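# Transfer the 96-well plate from shaker S1 into nest N1

## Task

Take the 96-well plate off plate shaker S1 and set it into plate nest N1 so it lies flat between the nest's locating features, turned so that well A1 (the plate's cut-off corner) sits at the nest corner labelled A1. It only counts if the plate stays that way with no support from the robot; afterwards open the gripper and withdraw the arm.

## Robot and tools

Robot: two six-joint arms, left_arm and right_arm, each ending in a parallel two-finger gripper. Either arm may do the job; the idle one can be parked out of the way. The arms must not collide or shove each other.

Frame: a single scene frame, in metres. Origin on the tabletop midway between the arms, +z up, +x out across the table, left_arm on the +y side. The names left and right do not refer to image sides. Orientations are quaternions written w, x, y, z. On each gripper, the fingers point along its own +z and close along its own y. The reported end_effector_position is the spot between the pads when shut; fingertips extend about 33 mm past it when closed and 9 mm when fully open, and they creep about 24 mm further out while closing, so keep that clearance from surfaces. Reported hand positions may be slightly off, more so when an arm is stretched far.

The row (shared by execute_actions and move): 20 numbers, left arm first, then right. Per arm: x, y, z, qw, qx, qy, qz (an absolute target pose for that gripper in the scene frame), then gripper position, force_limit, speed, each in [-1, 1]. Both arms must always be filled in. Gripper position +1 = fully open (140 mm), pads touch near -0.8, -1 = close until blocked. force_limit scales squeeze: roughly 14 N at -1, 60 N at 0, 107 N at +1. speed scales finger travel: roughly 30, 140, 250 mm/s at -1, 0, +1. To leave a gripper unchanged, resend its previous three numbers (a 0 is a real command). To hold an arm still, resend its exact last reported pose every call; to keep an orientation, repeat the same quaternion rather than copying a drifted one.

execute_actions(actions): a list of actions; each action is a list of up to 15 rows, one per 1/30 s step, the final row repeated to fill 15 steps. An empty list just reports state and images. Any target more than 0.6 m from the gripper's current position along any of its own axes gets the action refused for both arms; a malformed or out-of-range first action cancels the whole call. Each step the commanded pose is clipped to within 70 mm and 16 degrees of the measured pose, so long trips need several actions; the arm stops at the last clipped pose.

move(target, speed, stop_force, blocking): target is one 20-number row of absolute poses plus finger numbers (finger numbers sent at once). Each gripper follows a straight line to its pose, turning the short way; both finish together, over 0.5 to 10 s (cut off at 10 s). speed: top path speed in m/s, 0.002 to 0.5, default 0.25; rotation limited to twice that in rad/s. Paths ignore obstacles and the other arm, and may lag, wander or overshoot speed near full reach. stop_force: optional, 20 to 80 N, one value for both arms; an arm halts when it senses that much added resistance along its direction of travel, backs off two steps and holds. Use it only with very slow moves, not on an arm that is rotating, and omit it when lifting away from something the gripper is pressing. It is unavailable in the first 0.2 s of a scene, can fail near stretched poses, and actual press can briefly exceed the set value. Without it the arms are stiff: aiming even slightly beyond a firm contact can trigger a fault. blocking=false returns after 0.5 s while motion continues (not allowed with stop_force); then only wait or stop are accepted until the move ends.

wait(seconds): 0 to 10; lets time pass with arms holding their last command, returning early if a running move finishes. stop(): brakes a running move (needs room to decelerate); fingers carry on. zoom_image(camera, region): camera is cam_high, cam_low, cam_left_wrist or cam_right_wrist; region [x0, y0, x1, y1] in that image's pixels from the top-left, at most 504x504. finished_scene(scene): pass the current scene number to end it and receive the result; irreversible, so only call once the plate rests correctly and the gripper has left.

Results: a state line per arm (pose and velocities), Hand target lines (pose the controller now drives toward), gripper position_measured (counts: 3 open, 230 pads together, not linear), object_status (0 moving, 1 blocked while opening, 2 blocked while closing = holding, 3 reached target or pads met), and images from cam_high (672x504), cam_low (672x504), cam_left_wrist and cam_right_wrist (504x504 fisheye). A move adds a move: line with its ending (done, off_target, moving, held, fault, or contact when stop_force ended it) and limits (paced = pose clipped; held = steps blocked, after which the arm may jump fast), plus distance from each target. pose unreachable means the clearance check altered that arm's command.

Gripping: close with position -1 and confirm object_status 2. To squeeze harder while holding, raise force_limit and change position slightly (e.g. -1 to -0.98). Stalled fingers stay put until a new position differing by 0.01 or more is sent.

Hazards: a joint torque over its limit (waist and shoulder 309, elbow 145, wrist joints 40.9 N m, held load included) or an external force of 144 N halts that arm for 10 s and drops the rest of the call. Holding loads heats motors; a MOTOR HOT warning precedes an over-temperature brake. The robot keeps its last command while you think. Occasional tugs on the held plate or pushes on loose items may occur. Never let anything leave the table, and avoid drops, slips, slams and hard presses; move smoothly and quickly.

Each tool is called after "Emit:" as a command line: name --argument value for each argument, lists and objects as JSON in quotes; but a table of rows of numbers goes row by row, as --pt "numbers of a row", without its own name.

## Session

Emit:
execute_actions --actions '[]'

Scene clock: 0.00 s.
left_arm: end_effector_position=(+0.1638, +0.7692, +0.1830) position_measured=3 object_status=3 end_effector_quat_wxyz=(-0.036, +0.989, +0.138, +0.044) end_effector_velocity=(+0.000, -0.000, +0.000) end_effector_angular_velocity=(-0.000, -0.001, -0.001) | right_arm: end_effector_position=(+0.6792, -0.6043, +0.3227) position_measured=3 object_status=3 end_effector_quat_wxyz=(+0.001, +0.999, +0.043, +0.001) end_effector_velocity=(-0.000, +0.002, +0.000) end_effector_angular_velocity=(+0.001, -0.001, +0.003)
Joint positions: left_arm=[ 0.611 -0.425  2.369  0.041  1.09   1.776] | right_arm=[-0.054  0.163  1.605 -0.002  1.372  1.518]
Joint velocities: left_arm=[-0.001 -0.     0.    -0.001 -0.     0.001] | right_arm=[ 0.003 -0.    -0.     0.001 -0.    -0.   ]
Hand target (left_arm): +0.164, +0.769, +0.183; -0.036, +0.989, +0.138, +0.044
Hand target (right_arm): +0.679, -0.604, +0.323; +0.001, +0.999, +0.043, +0.001

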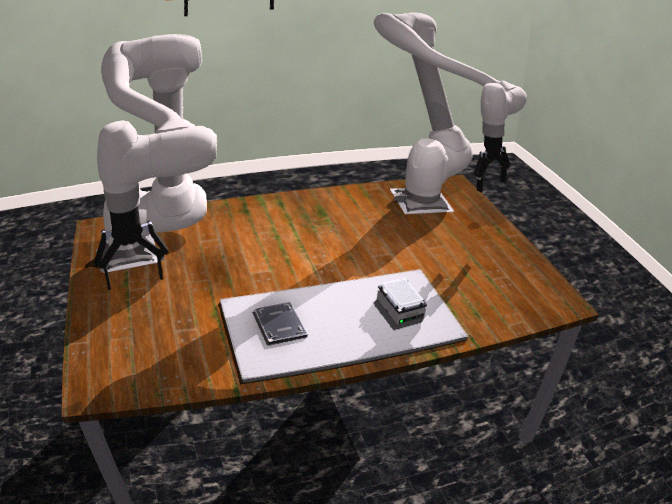

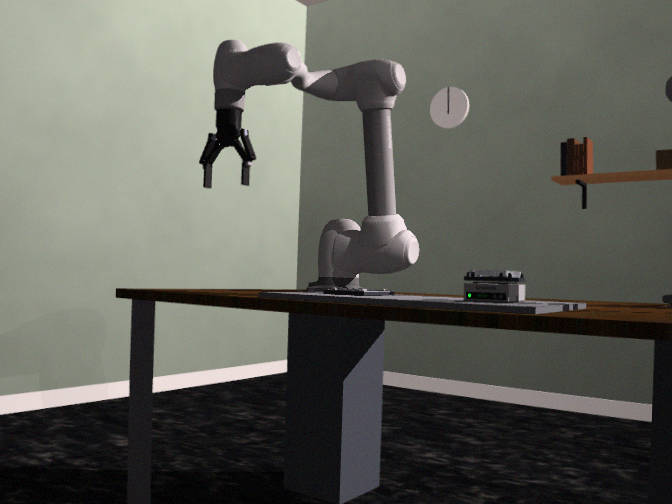

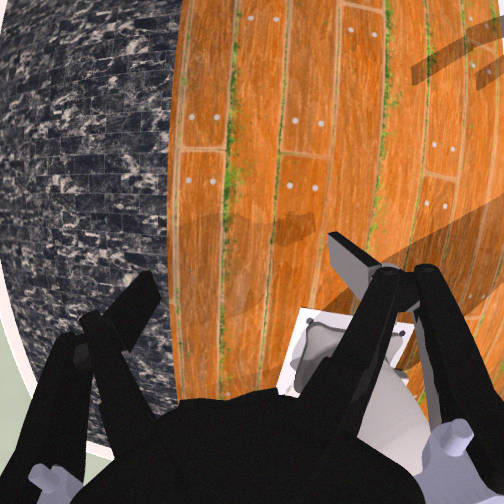

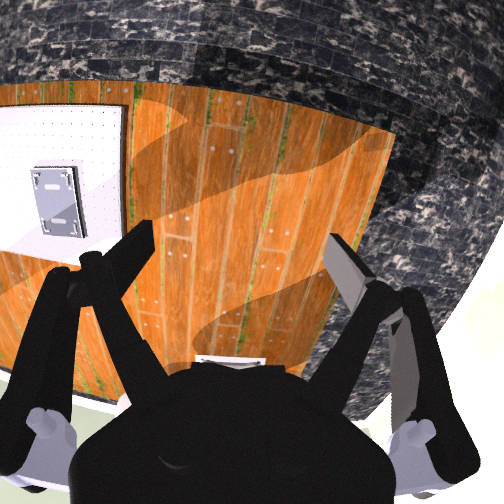

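Emit:
zoom_image --camera "cam_high" --region '[210, 260, 480, 390]'

Emit:
zoom_image --camera "cam_low" --region '[300, 250, 600, 330]'

Region (210, 260, 480, 390) of cam_high's 672x504 image, scaled by 1.867, with more detail than that image has; it fills the top 243 rows of this view, and the rest is white.

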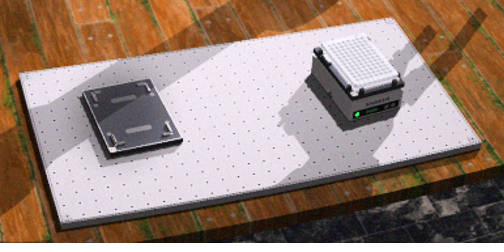

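Region (300, 250, 600, 330) of cam_low's 672x504 image, scaled by 1.680, with more detail than that image has; it fills the top 134 rows of this view, and the rest is white.

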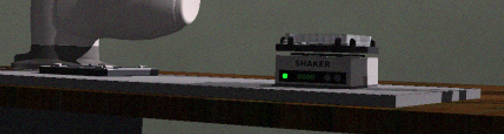

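Emit:
move --target '[0.1638,0.7692,0.183,-0.036,0.989,0.138,0.044,1,0,0,0.55,0.19,0.3,0,1,0,0,1,0,0]' --speed 0.4

action 0: the call puts the target (right_arm/x, right_arm/y, right_arm/z) 0.802 m from right_arm's end_effector_position in the last result along the gripper's own y axis as it stood there; a target may be at most 0.6 m away along each of those axes, so nothing of the call was run and nothing moved. Command a nearer target, and go on from there in a later call.

Emit:
move --target '[0.1638,0.7692,0.183,-0.036,0.989,0.138,0.044,1,0,0,0.55,-0.18,0.3,0,1,0,0,1,0,0]' --speed 0.4

Emit:
move --target '[0.1638,0.7692,0.183,-0.036,0.989,0.138,0.044,1,0,0,0.55,0.19,0.27,0,1,0,0,1,0,0]' --speed 0.4

Scene clock: 14.17 s.
left_arm: end_effector_position=(+0.1638, +0.7692, +0.1830) position_measured=3 object_status=3 end_effector_quat_wxyz=(-0.036, +0.989, +0.138, +0.044) end_effector_velocity=(+0.000, +0.000, +0.000) end_effector_angular_velocity=(+0.001, -0.000, -0.001) | right_arm: end_effector_position=(+0.5505, -0.1795, +0.3001) position_measured=3 object_status=3 end_effector_quat_wxyz=(-0.001, +1.000, -0.000, +0.000) end_effector_velocity=(-0.000, +0.000, -0.000) end_effector_angular_velocity=(-0.001, +0.000, +0.000)
Joint positions: left_arm=[ 0.611 -0.425  2.369  0.041  1.09   1.776] | right_arm=[0.61  0.26  1.526 0.002 1.354 2.266]
Joint velocities: left_arm=[-0.     0.    -0.     0.001 -0.001  0.   ] | right_arm=[ 0.001  0.001 -0.001 -0.001  0.001  0.001]
Hand target (left_arm): +0.164, +0.769, +0.183; -0.036, +0.989, +0.138, +0.044
Hand target (right_arm): +0.550, -0.179, +0.300; -0.001, +1.000, +0.000, +0.000
Off the commanded pose (left_arm): 0.000 m, 0 deg.
Off the commanded pose (right_arm): 0.001 m, 0 deg.
move: done
camera_calibration (this result's frames):
cam_left_wrist: T_world_to_cam=[[0.0860194, -0.99552, -0.0392411, 0.745958], [-0.960448, -0.0933303, 0.262352, 0.194341], [-0.264839, 0.0151216, -0.964174, 0.383647], [0, 0, 0, 1]] pos_world=[0.224093, 0.754953, 0.348189]
cam_right_wrist: T_world_to_cam=[[0.0901208, -0.995618, 0.024962, -0.246606], [-0.892941, -0.069676, 0.44475, 0.341278], [-0.441061, -0.0623708, -0.895307, 0.671934], [0, 0, 0, 1]] pos_world=[0.62333, -0.179837, 0.45596]

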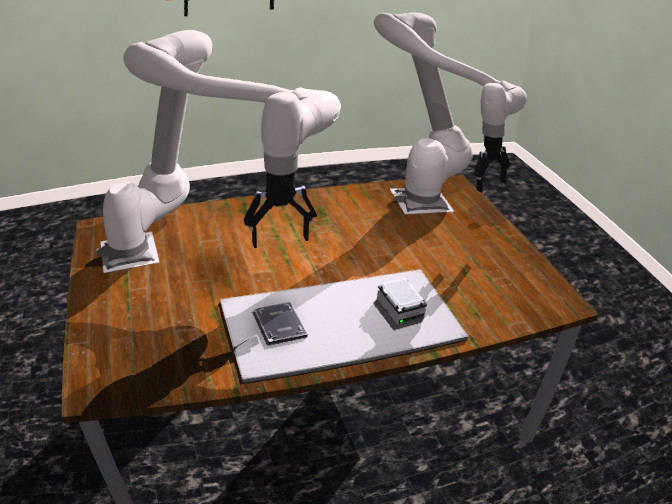

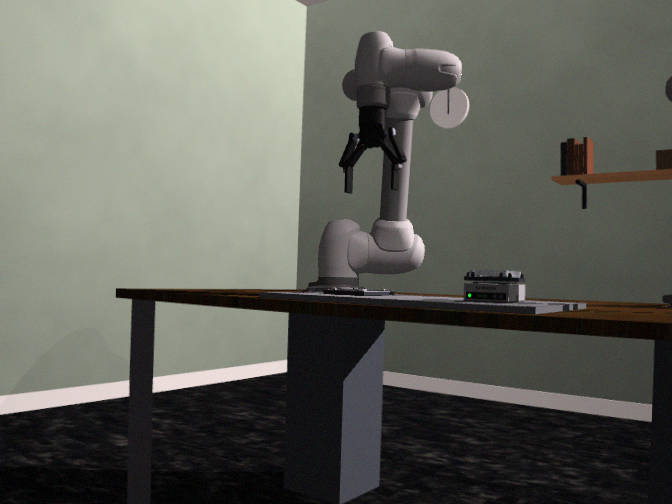

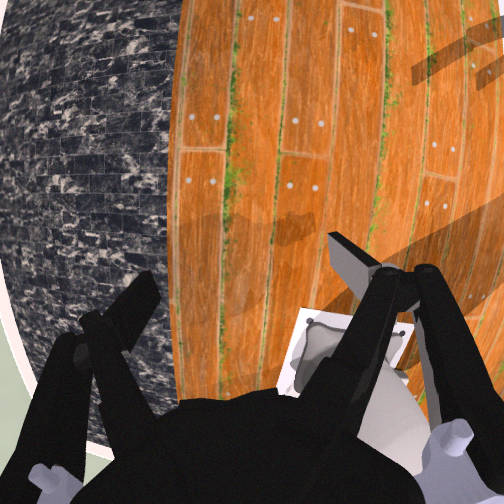

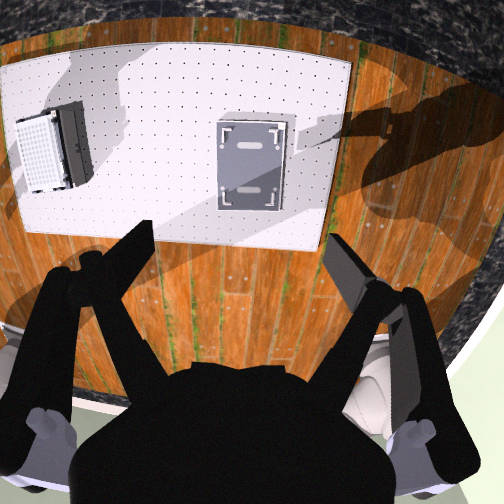

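Scene clock: 15.63 s.
left_arm: end_effector_position=(+0.1638, +0.7692, +0.1830) position_measured=3 object_status=3 end_effector_quat_wxyz=(-0.036, +0.989, +0.138, +0.044) end_effector_velocity=(+0.000, -0.000, +0.000) end_effector_angular_velocity=(+0.000, -0.000, +0.001) | right_arm: end_effector_position=(+0.5502, +0.1901, +0.2705) position_measured=3 object_status=3 end_effector_quat_wxyz=(-0.001, +1.000, -0.000, -0.000) end_effector_velocity=(+0.001, +0.000, -0.001) end_effector_angular_velocity=(-0.002, +0.002, -0.001)
Joint positions: left_arm=[ 0.611 -0.425  2.369  0.041  1.09   1.776] | right_arm=[0.901 0.778 0.776 0.001 1.586 2.558]
Joint velocities: left_arm=[-0.    -0.    -0.     0.     0.    -0.001] | right_arm=[-0.001  0.004 -0.004  0.001  0.004 -0.   ]
Hand target (left_arm): +0.164, +0.769, +0.183; -0.036, +0.989, +0.138, +0.044
Hand target (right_arm): +0.550, +0.190, +0.270; -0.001, +1.000, -0.000, -0.000
Off the commanded pose (left_arm): 0.000 m, 0 deg.
Off the commanded pose (right_arm): 0.001 m, 0 deg.
move: done
camera_calibration (this result's frames):
cam_left_wrist: T_world_to_cam=[[0.08602, -0.99552, -0.0392416, 0.745958], [-0.960449, -0.0933309, 0.262351, 0.194342], [-0.264838, 0.0151222, -0.964174, 0.383647], [0, 0, 0, 1]] pos_world=[0.224092, 0.754953, 0.34819]
cam_right_wrist: T_world_to_cam=[[0.0898204, -0.995607, 0.0264558, 0.121926], [-0.89275, -0.0687087, 0.445282, 0.379498], [-0.441508, -0.0636139, -0.894999, 0.668747], [0, 0, 0, 1]] pos_world=[0.623103, 0.190006, 0.426319]

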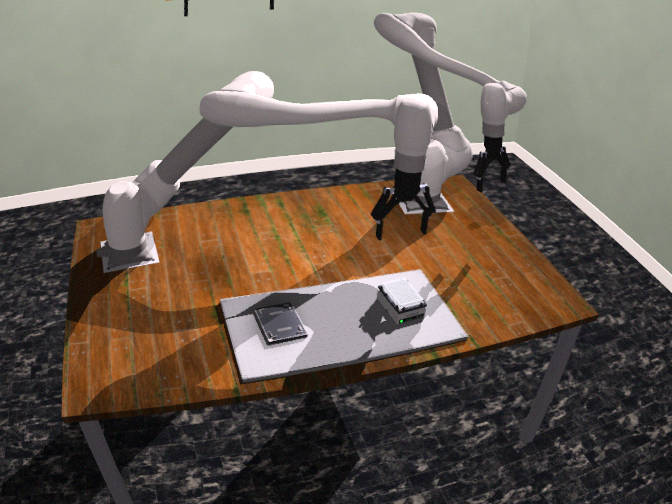

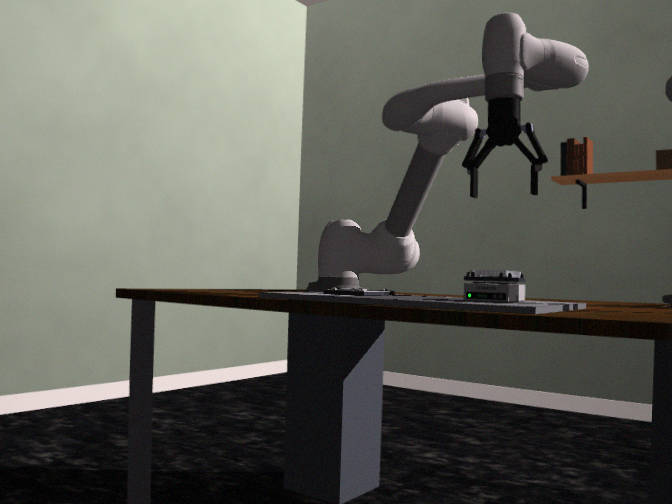

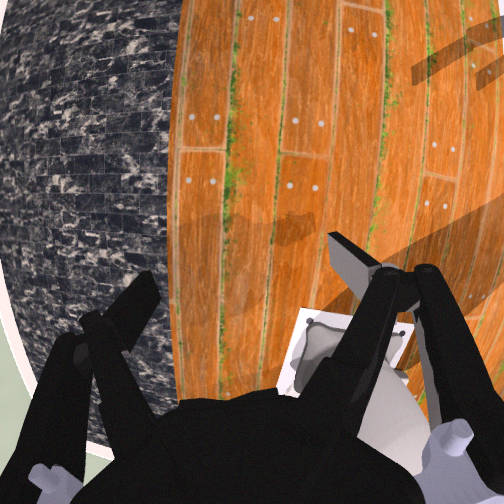

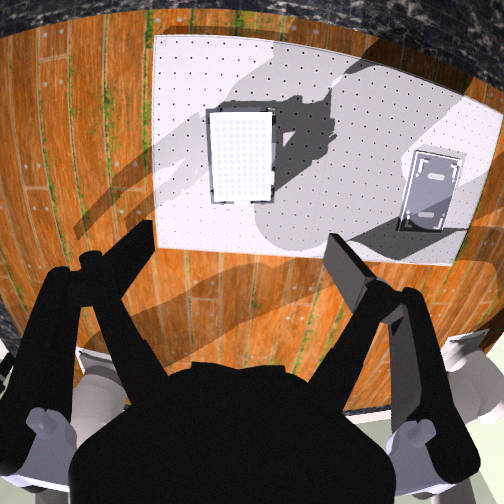

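Emit:
zoom_image --camera "cam_right_wrist" --region '[180, 90, 310, 220]'

Emit:
zoom_image --camera "cam_high" --region '[240, 290, 320, 355]'

Region (180, 90, 310, 220) of cam_right_wrist's 504x504 image, scaled by 3.877, with more detail than that image has.

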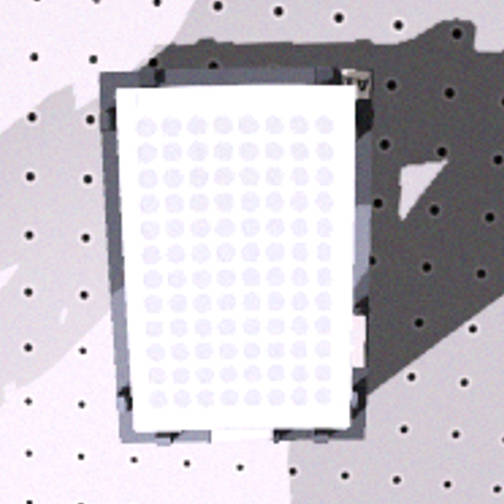

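Region (240, 290, 320, 355) of cam_high's 672x504 image, scaled by 6.300, with more detail than that image has; it fills the top 410 rows of this view, and the rest is white.

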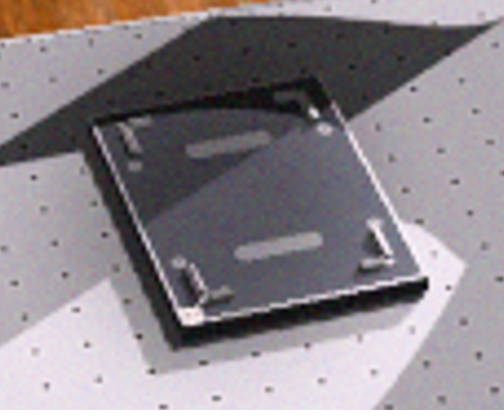

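Emit:
move --target '[0.1638,0.7692,0.183,-0.036,0.989,0.138,0.044,1,0,0,0.6,0.191,0.13,0,1,0,0,1,0,0]'

Scene clock: 23.97 s.
left_arm: end_effector_position=(+0.1638, +0.7692, +0.1830) position_measured=3 object_status=3 end_effector_quat_wxyz=(-0.036, +0.989, +0.138, +0.044) end_effector_velocity=(-0.000, -0.000, -0.000) end_effector_angular_velocity=(-0.002, +0.000, +0.001) | right_arm: end_effector_position=(+0.6001, +0.1912, +0.1301) position_measured=3 object_status=3 end_effector_quat_wxyz=(+0.000, +1.000, +0.000, +0.000) end_effector_velocity=(+0.000, +0.000, +0.000) end_effector_angular_velocity=(+0.000, +0.001, -0.000)
Joint positions: left_arm=[ 0.611 -0.425  2.369  0.041  1.09   1.776] | right_arm=[ 0.862  0.863  0.875 -0.     1.404  2.518]
Joint velocities: left_arm=[ 0.001 -0.     0.    -0.001  0.001 -0.   ] | right_arm=[-0.     0.    -0.001  0.001  0.001 -0.   ]
Hand target (left_arm): +0.164, +0.769, +0.183; -0.036, +0.989, +0.138, +0.044
Hand target (right_arm): +0.600, +0.191, +0.130; +0.000, +1.000, +0.000, +0.000
Off the commanded pose (left_arm): 0.000 m, 0 deg.
Off the commanded pose (right_arm): 0.000 m, 0 deg.
move: done
camera_calibration (this result's frames):
cam_left_wrist: T_world_to_cam=[[0.0860319, -0.995519, -0.0392419, 0.745958], [-0.960447, -0.0933425, 0.262351, 0.194349], [-0.264838, 0.0151192, -0.964174, 0.383649], [0, 0, 0, 1]] pos_world=[0.22409, 0.754957, 0.34819]
cam_right_wrist: T_world_to_cam=[[0.0904992, -0.995509, 0.0277823, 0.121599], [-0.892964, -0.0687625, 0.444845, 0.486867], [-0.440937, -0.0650667, -0.895176, 0.565148], [0, 0, 0, 1]] pos_world=[0.672945, 0.191304, 0.285948]

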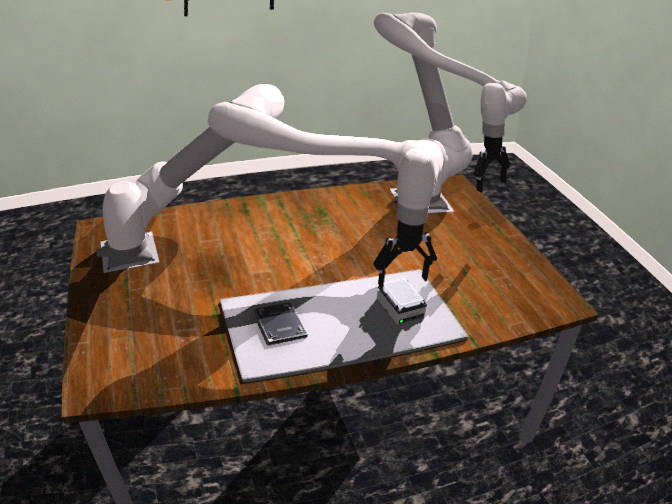

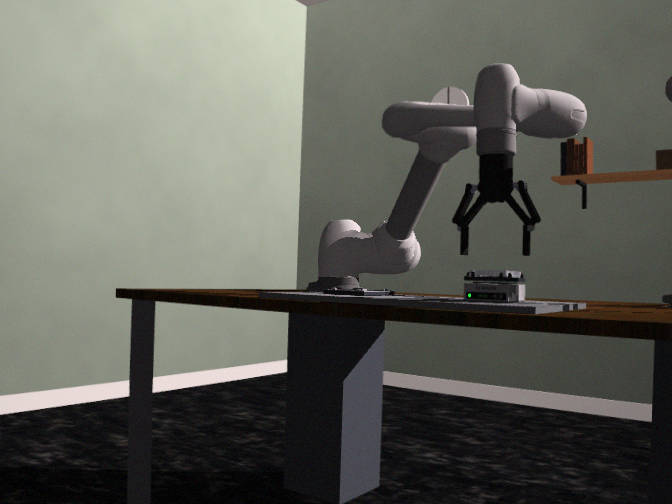

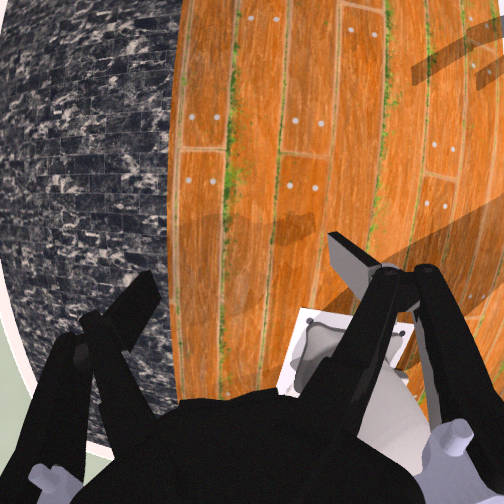

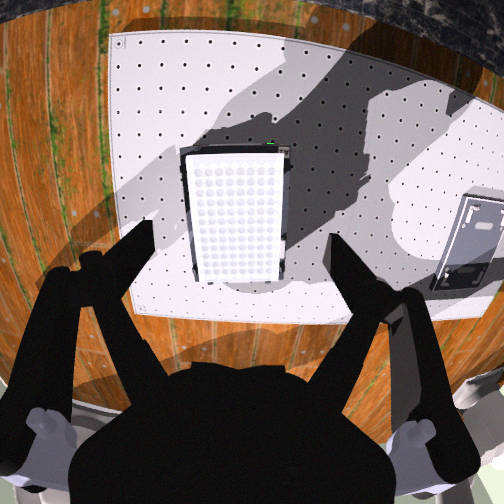

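Emit:
move --target '[0.1638,0.7692,0.183,-0.036,0.989,0.138,0.044,1,0,0,0.603,0.193,0.097,0,1,0,0,1,0,0]' --speed 0.1

Emit:
move --target '[0.1638,0.7692,0.183,-0.036,0.989,0.138,0.044,1,0,0,0.603,0.193,0.097,0,1,0,0,-1,-0.3,0]'

Emit:
move --target '[0.1638,0.7692,0.183,-0.036,0.989,0.138,0.044,1,0,0,0.603,0.193,0.14,0,1,0,0,-1,-0.3,0]' --speed 0.05

Scene clock: 30.63 s.
left_arm: end_effector_position=(+0.1638, +0.7692, +0.1830) position_measured=3 object_status=3 end_effector_quat_wxyz=(-0.036, +0.989, +0.138, +0.044) end_effector_velocity=(-0.000, -0.000, -0.000) end_effector_angular_velocity=(-0.001, +0.002, -0.001) | right_arm: end_effector_position=(+0.6030, +0.1931, +0.0970) position_measured=3 object_status=3 end_effector_quat_wxyz=(-0.000, +1.000, +0.000, -0.000) end_effector_velocity=(+0.000, -0.000, +0.000) end_effector_angular_velocity=(-0.001, -0.000, -0.000)
Joint positions: left_arm=[ 0.611 -0.425  2.369  0.041  1.09   1.776] | right_arm=[0.86  0.882 0.899 0.    1.36  2.517]
Joint velocities: left_arm=[ 0.     0.001 -0.    -0.     0.001  0.001] | right_arm=[-0.    -0.     0.    -0.001  0.     0.   ]
Hand target (left_arm): +0.164, +0.769, +0.183; -0.036, +0.989, +0.138, +0.044
Hand target (right_arm): +0.603, +0.193, +0.097; -0.000, +1.000, +0.000, -0.000
Off the commanded pose (left_arm): 0.000 m, 0 deg.
Off the commanded pose (right_arm): 0.000 m, 0 deg.
move: done
camera_calibration (this result's frames):
cam_left_wrist: T_world_to_cam=[[0.0860319, -0.995519, -0.0392418, 0.745958], [-0.960447, -0.0933425, 0.262351, 0.194349], [-0.264838, 0.0151192, -0.964174, 0.383649], [0, 0, 0, 1]] pos_world=[0.22409, 0.754957, 0.34819]
cam_right_wrist: T_world_to_cam=[[0.0902481, -0.995538, 0.0275518, 0.12433], [-0.892922, -0.0686316, 0.444949, 0.504214], [-0.441072, -0.0647574, -0.895132, 0.537001], [0, 0, 0, 1]] pos_world=[0.67586, 0.193155, 0.252912]

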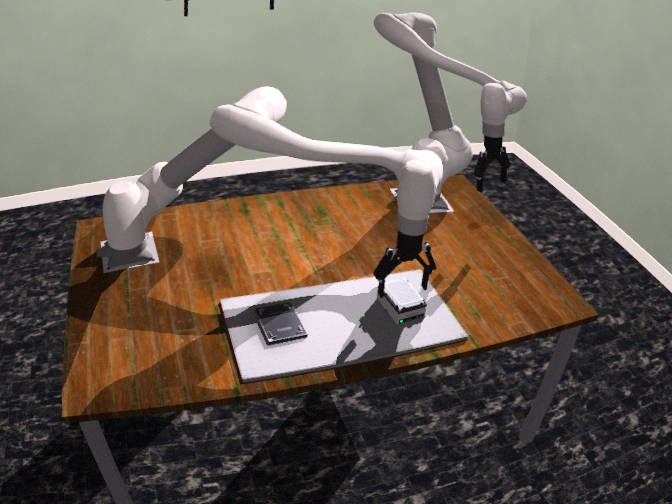

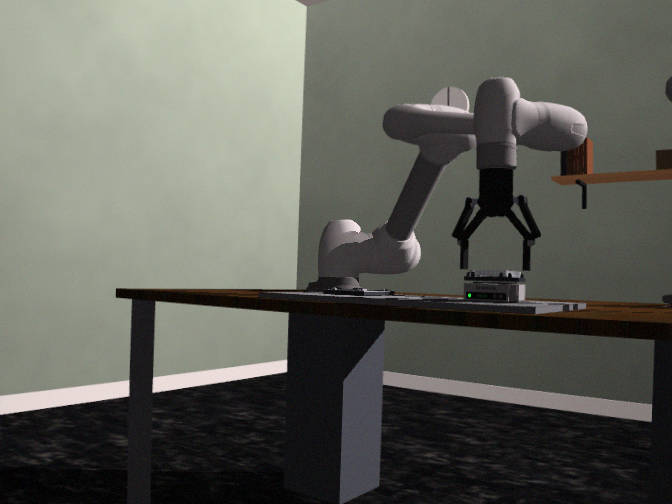

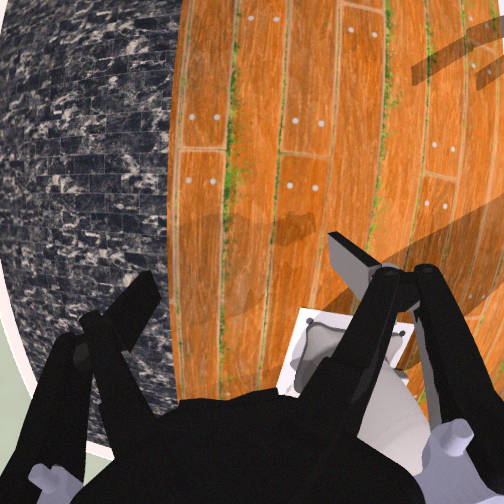

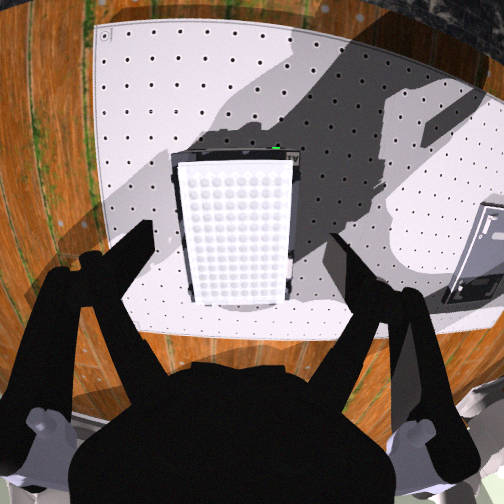

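Scene clock: 31.33 s.
left_arm: end_effector_position=(+0.1638, +0.7692, +0.1830) position_measured=3 object_status=3 end_effector_quat_wxyz=(-0.036, +0.989, +0.138, +0.044) end_effector_velocity=(+0.000, -0.000, -0.000) end_effector_angular_velocity=(-0.000, -0.000, -0.000) | right_arm: end_effector_position=(+0.6031, +0.1932, +0.0972) position_measured=102 object_status=2 end_effector_quat_wxyz=(-0.000, +1.000, +0.000, +0.000) end_effector_velocity=(-0.001, -0.001, -0.002) end_effector_angular_velocity=(-0.004, +0.001, +0.001)
Joint positions: left_arm=[ 0.611 -0.425  2.369  0.041  1.09   1.776] | right_arm=[0.86  0.882 0.899 0.    1.36  2.517]
Joint velocities: left_arm=[-0.001  0.     0.    -0.    -0.    -0.   ] | right_arm=[ 0.001  0.001  0.001 -0.002  0.002  0.   ]
Hand target (left_arm): +0.164, +0.769, +0.183; -0.036, +0.989, +0.138, +0.044
Hand target (right_arm): +0.603, +0.193, +0.097; -0.000, +1.000, +0.000, +0.000
Off the commanded pose (left_arm): 0.000 m, 0 deg.
Off the commanded pose (right_arm): 0.000 m, 0 deg.
move: done
camera_calibration (this result's frames):
cam_left_wrist: T_world_to_cam=[[0.0860319, -0.995519, -0.0392419, 0.745958], [-0.960447, -0.0933425, 0.262351, 0.194349], [-0.264838, 0.0151192, -0.964174, 0.383649], [0, 0, 0, 1]] pos_world=[0.22409, 0.754957, 0.34819]
cam_right_wrist: T_world_to_cam=[[0.0902217, -0.995554, 0.0270426, 0.124525], [-0.893047, -0.0688534, 0.444664, 0.504378], [-0.440826, -0.0642687, -0.895289, 0.536904], [0, 0, 0, 1]] pos_world=[0.675879, 0.193206, 0.253038]

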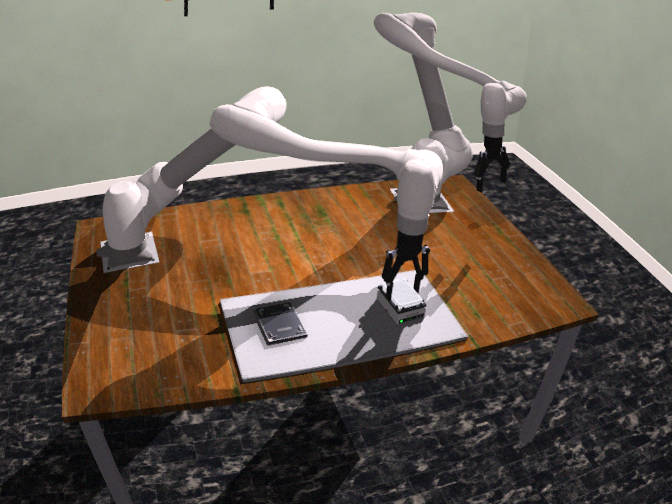

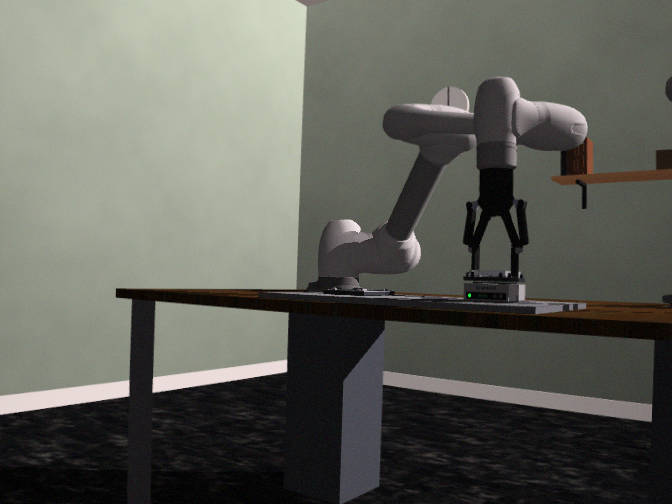

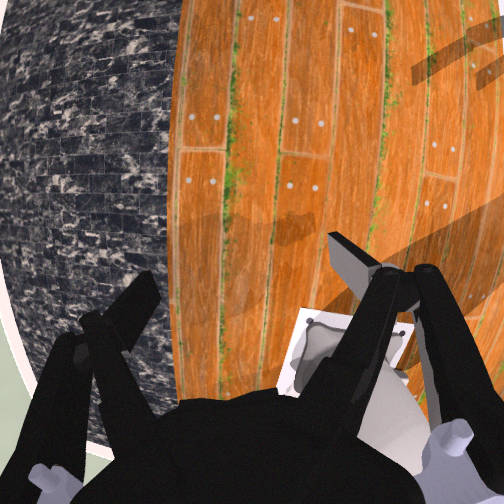

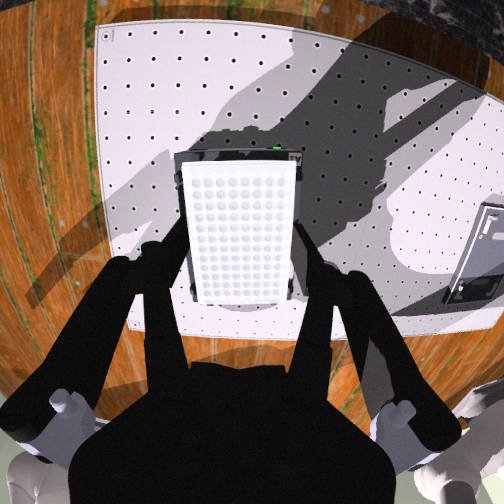

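Scene clock: 32.50 s.
left_arm: end_effector_position=(+0.1638, +0.7692, +0.1830) position_measured=3 object_status=3 end_effector_quat_wxyz=(-0.036, +0.989, +0.138, +0.044) end_effector_velocity=(-0.000, +0.000, -0.000) end_effector_angular_velocity=(+0.001, +0.000, -0.001) | right_arm: end_effector_position=(+0.6030, +0.1929, +0.1400) position_measured=103 object_status=2 end_effector_quat_wxyz=(+0.000, +1.000, -0.000, +0.000) end_effector_velocity=(-0.001, -0.000, +0.001) end_effector_angular_velocity=(-0.001, +0.001, +0.001)
Joint positions: left_arm=[ 0.611 -0.425  2.369  0.041  1.09   1.776] | right_arm=[ 0.86   0.866  0.851 -0.     1.424  2.517]
Joint velocities: left_arm=[-0.     0.     0.     0.001 -0.    -0.   ] | right_arm=[ 0.001 -0.    -0.001 -0.     0.002 -0.   ]
Hand target (left_arm): +0.164, +0.769, +0.183; -0.036, +0.989, +0.138, +0.044
Hand target (right_arm): +0.603, +0.193, +0.140; +0.000, +1.000, -0.000, +0.000
Off the commanded pose (left_arm): 0.000 m, 0 deg.
Off the commanded pose (right_arm): 0.000 m, 0 deg.
move: done
camera_calibration (this result's frames):
cam_left_wrist: T_world_to_cam=[[0.0860318, -0.995519, -0.0392417, 0.745958], [-0.960447, -0.0933424, 0.262351, 0.194348], [-0.264838, 0.015119, -0.964174, 0.383649], [0, 0, 0, 1]] pos_world=[0.22409, 0.754956, 0.34819]
cam_right_wrist: T_world_to_cam=[[0.0900615, -0.995553, 0.0276227, 0.123091], [-0.89294, -0.0684332, 0.444945, 0.485028], [-0.441076, -0.0647378, -0.895132, 0.575386], [0, 0, 0, 1]] pos_world=[0.675804, 0.192985, 0.295836]

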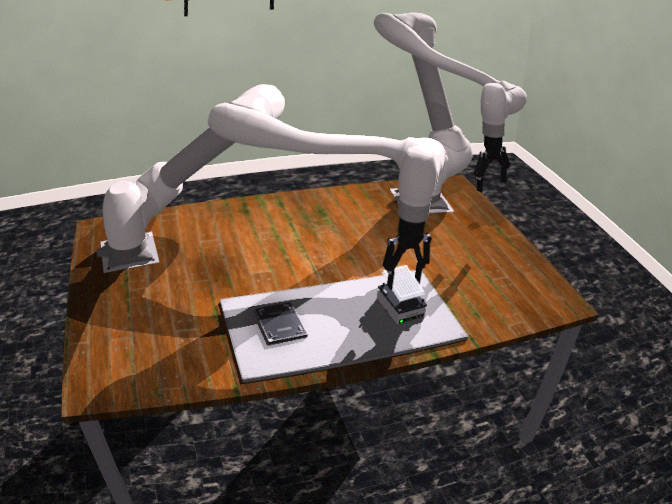

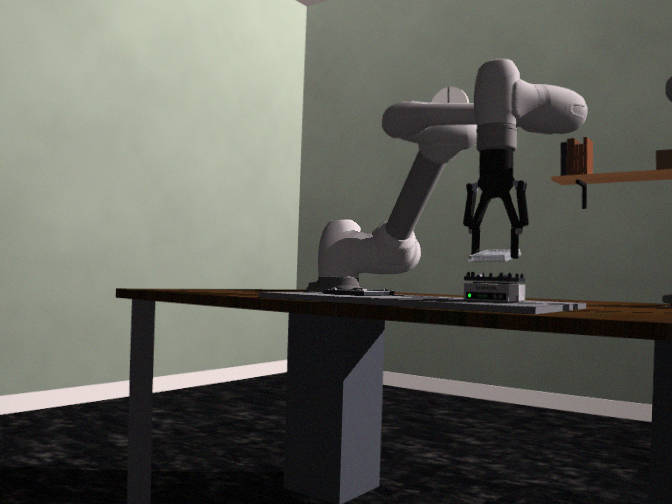

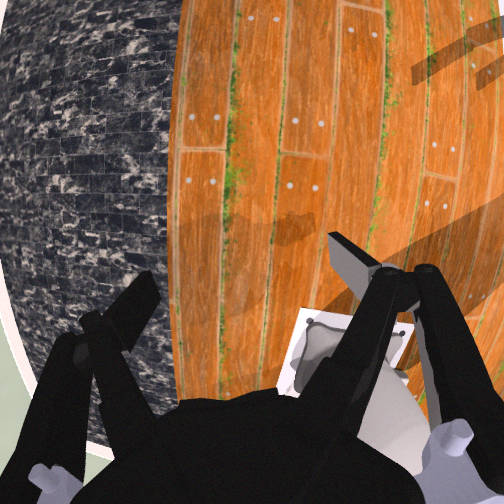

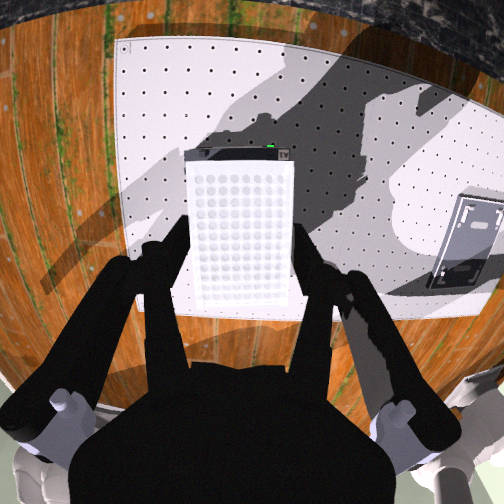

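Emit:
move --target '[0.1638,0.7692,0.183,-0.036,0.989,0.138,0.044,1,0,0,0.578,-0.19,0.14,0,1,0,0,-1,-0.3,0]'

Emit:
move --target '[0.1638,0.7692,0.183,-0.036,0.989,0.138,0.044,1,0,0,0.578,-0.19,0.075,0,1,0,0,-1,-0.3,0]' --speed 0.1

Emit:
zoom_image --camera "cam_right_wrist" --region '[140, 110, 340, 310]'

Emit:
zoom_image --camera "cam_high" --region '[220, 260, 340, 360]'

Emit:
zoom_image --camera "cam_low" --region '[300, 240, 420, 310]'

Scene clock: 38.97 s.
left_arm: end_effector_position=(+0.1638, +0.7692, +0.1830) position_measured=3 object_status=3 end_effector_quat_wxyz=(-0.036, +0.989, +0.138, +0.044) end_effector_velocity=(-0.000, +0.000, +0.000) end_effector_angular_velocity=(+0.001, +0.001, -0.001) | right_arm: end_effector_position=(+0.5779, -0.1901, +0.1395) position_measured=103 object_status=2 end_effector_quat_wxyz=(+0.000, +1.000, +0.000, +0.000) end_effector_velocity=(-0.000, -0.001, -0.000) end_effector_angular_velocity=(+0.000, +0.001, -0.001)
Joint positions: left_arm=[ 0.611 -0.425  2.369  0.041  1.09   1.776] | right_arm=[ 0.576  0.369  1.682 -0.001  1.09   2.232]
Joint velocities: left_arm=[-0.     0.    -0.     0.001  0.001 -0.   ] | right_arm=[-0.001 -0.     0.001  0.001 -0.    -0.001]
Hand target (left_arm): +0.164, +0.769, +0.183; -0.036, +0.989, +0.138, +0.044
Hand target (right_arm): +0.578, -0.190, +0.139; +0.000, +1.000, +0.000, +0.000
Off the commanded pose (left_arm): 0.000 m, 0 deg.
Off the commanded pose (right_arm): 0.001 m, 0 deg.
move: done
camera_calibration (this result's frames):
cam_left_wrist: T_world_to_cam=[[0.0860319, -0.995519, -0.0392419, 0.745958], [-0.960447, -0.0933425, 0.262351, 0.194349], [-0.264838, 0.0151193, -0.964174, 0.383649], [0, 0, 0, 1]] pos_world=[0.22409, 0.754956, 0.34819]
cam_right_wrist: T_world_to_cam=[[0.0906918, -0.99547, 0.0285514, -0.256376], [-0.893067, -0.068609, 0.444662, 0.436706], [-0.440688, -0.0658255, -0.895243, 0.538671], [0, 0, 0, 1]] pos_world=[0.650646, -0.189794, 0.295375]

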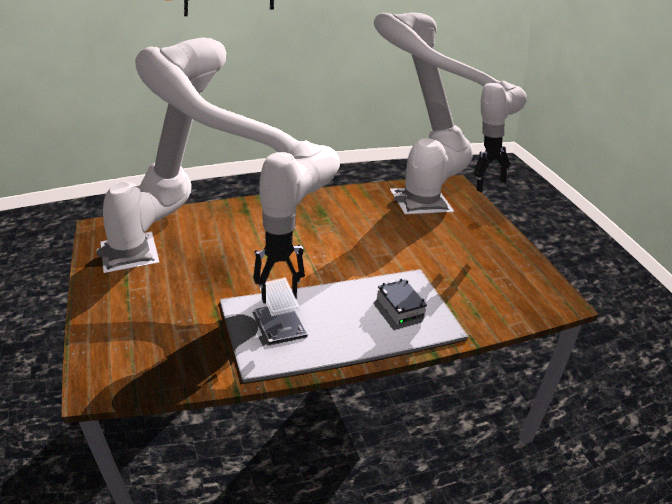

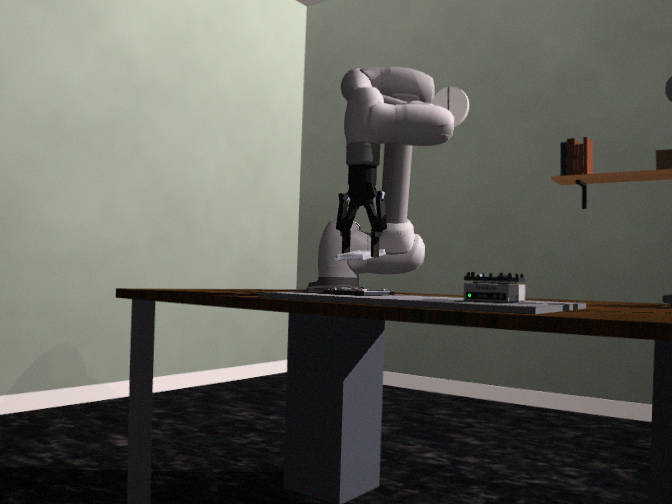

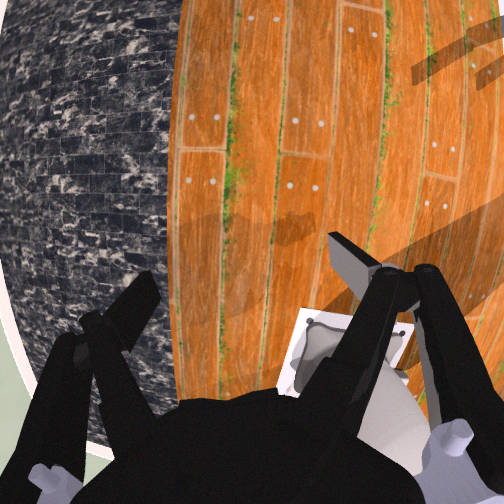

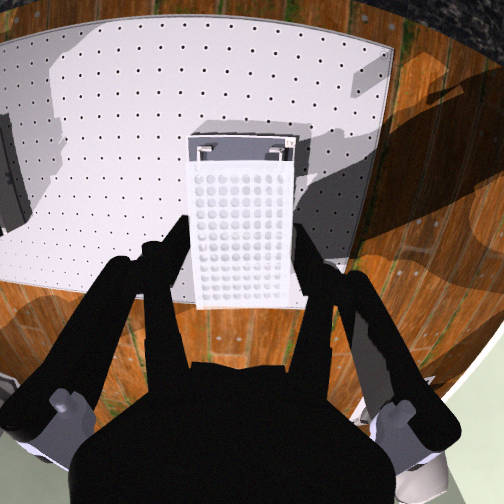

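Scene clock: 39.93 s.
left_arm: end_effector_position=(+0.1638, +0.7692, +0.1830) position_measured=3 object_status=3 end_effector_quat_wxyz=(-0.036, +0.989, +0.138, +0.044) end_effector_velocity=(+0.001, -0.000, +0.000) end_effector_angular_velocity=(-0.000, -0.002, +0.000) | right_arm: end_effector_position=(+0.5781, -0.1899, +0.0750) position_measured=103 object_status=2 end_effector_quat_wxyz=(-0.000, +1.000, +0.000, -0.000) end_effector_velocity=(+0.001, -0.001, -0.001) end_effector_angular_velocity=(+0.001, -0.001, -0.002)
Joint positions: left_arm=[ 0.611 -0.425  2.369  0.041  1.09   1.776] | right_arm=[0.575 0.423 1.736 0.    0.982 2.232]
Joint velocities: left_arm=[-0.001 -0.     0.    -0.001 -0.001 -0.001] | right_arm=[-0.001  0.     0.001  0.    -0.002  0.   ]
Hand target (left_arm): +0.164, +0.769, +0.183; -0.036, +0.989, +0.138, +0.044
Hand target (right_arm): +0.578, -0.190, +0.075; -0.000, +1.000, +0.000, -0.000
Off the commanded pose (left_arm): 0.000 m, 0 deg.
Off the commanded pose (right_arm): 0.000 m, 0 deg.
move: done
camera_calibration (this result's frames):
cam_left_wrist: T_world_to_cam=[[0.0860317, -0.995519, -0.0392419, 0.745959], [-0.960447, -0.0933423, 0.262351, 0.194348], [-0.264838, 0.0151194, -0.964174, 0.383649], [0, 0, 0, 1]] pos_world=[0.22409, 0.754957, 0.34819]
cam_right_wrist: T_world_to_cam=[[0.0903136, -0.995534, 0.0274946, -0.254088], [-0.892907, -0.0687144, 0.444967, 0.465434], [-0.44109, -0.0647367, -0.895125, 0.481511], [0, 0, 0, 1]] pos_world=[0.650927, -0.1898, 0.230895]

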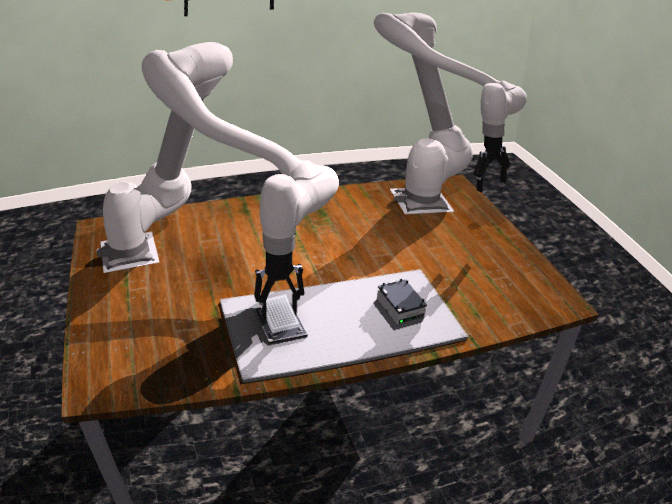

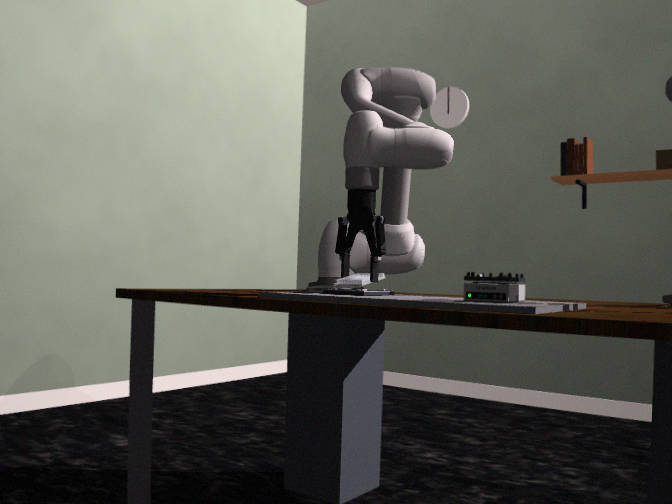

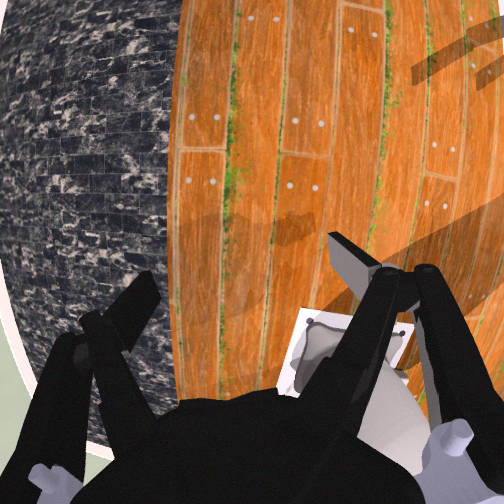

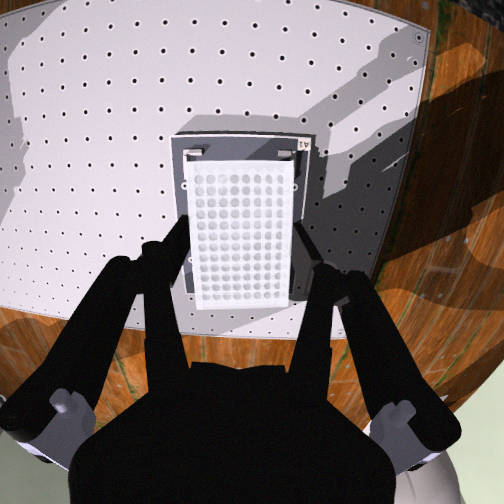

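Region (140, 110, 340, 310) of cam_right_wrist's 504x504 image, scaled by 2.520, with more detail than that image has.

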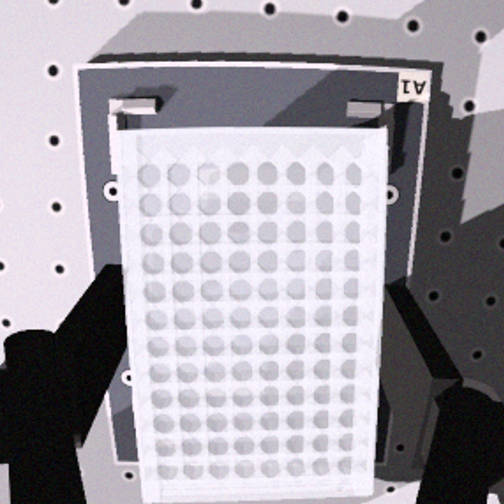

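Region (220, 260, 340, 360) of cam_high's 672x504 image, scaled by 4.200, with more detail than that image has.

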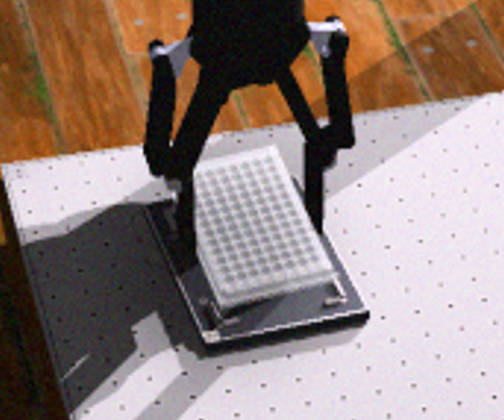

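Region (300, 240, 420, 310) of cam_low's 672x504 image, scaled by 4.200, with more detail than that image has; it fills the top 294 rows of this view, and the rest is white.

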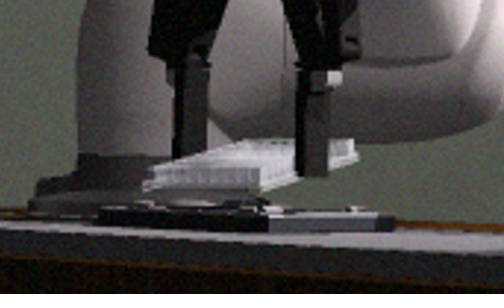

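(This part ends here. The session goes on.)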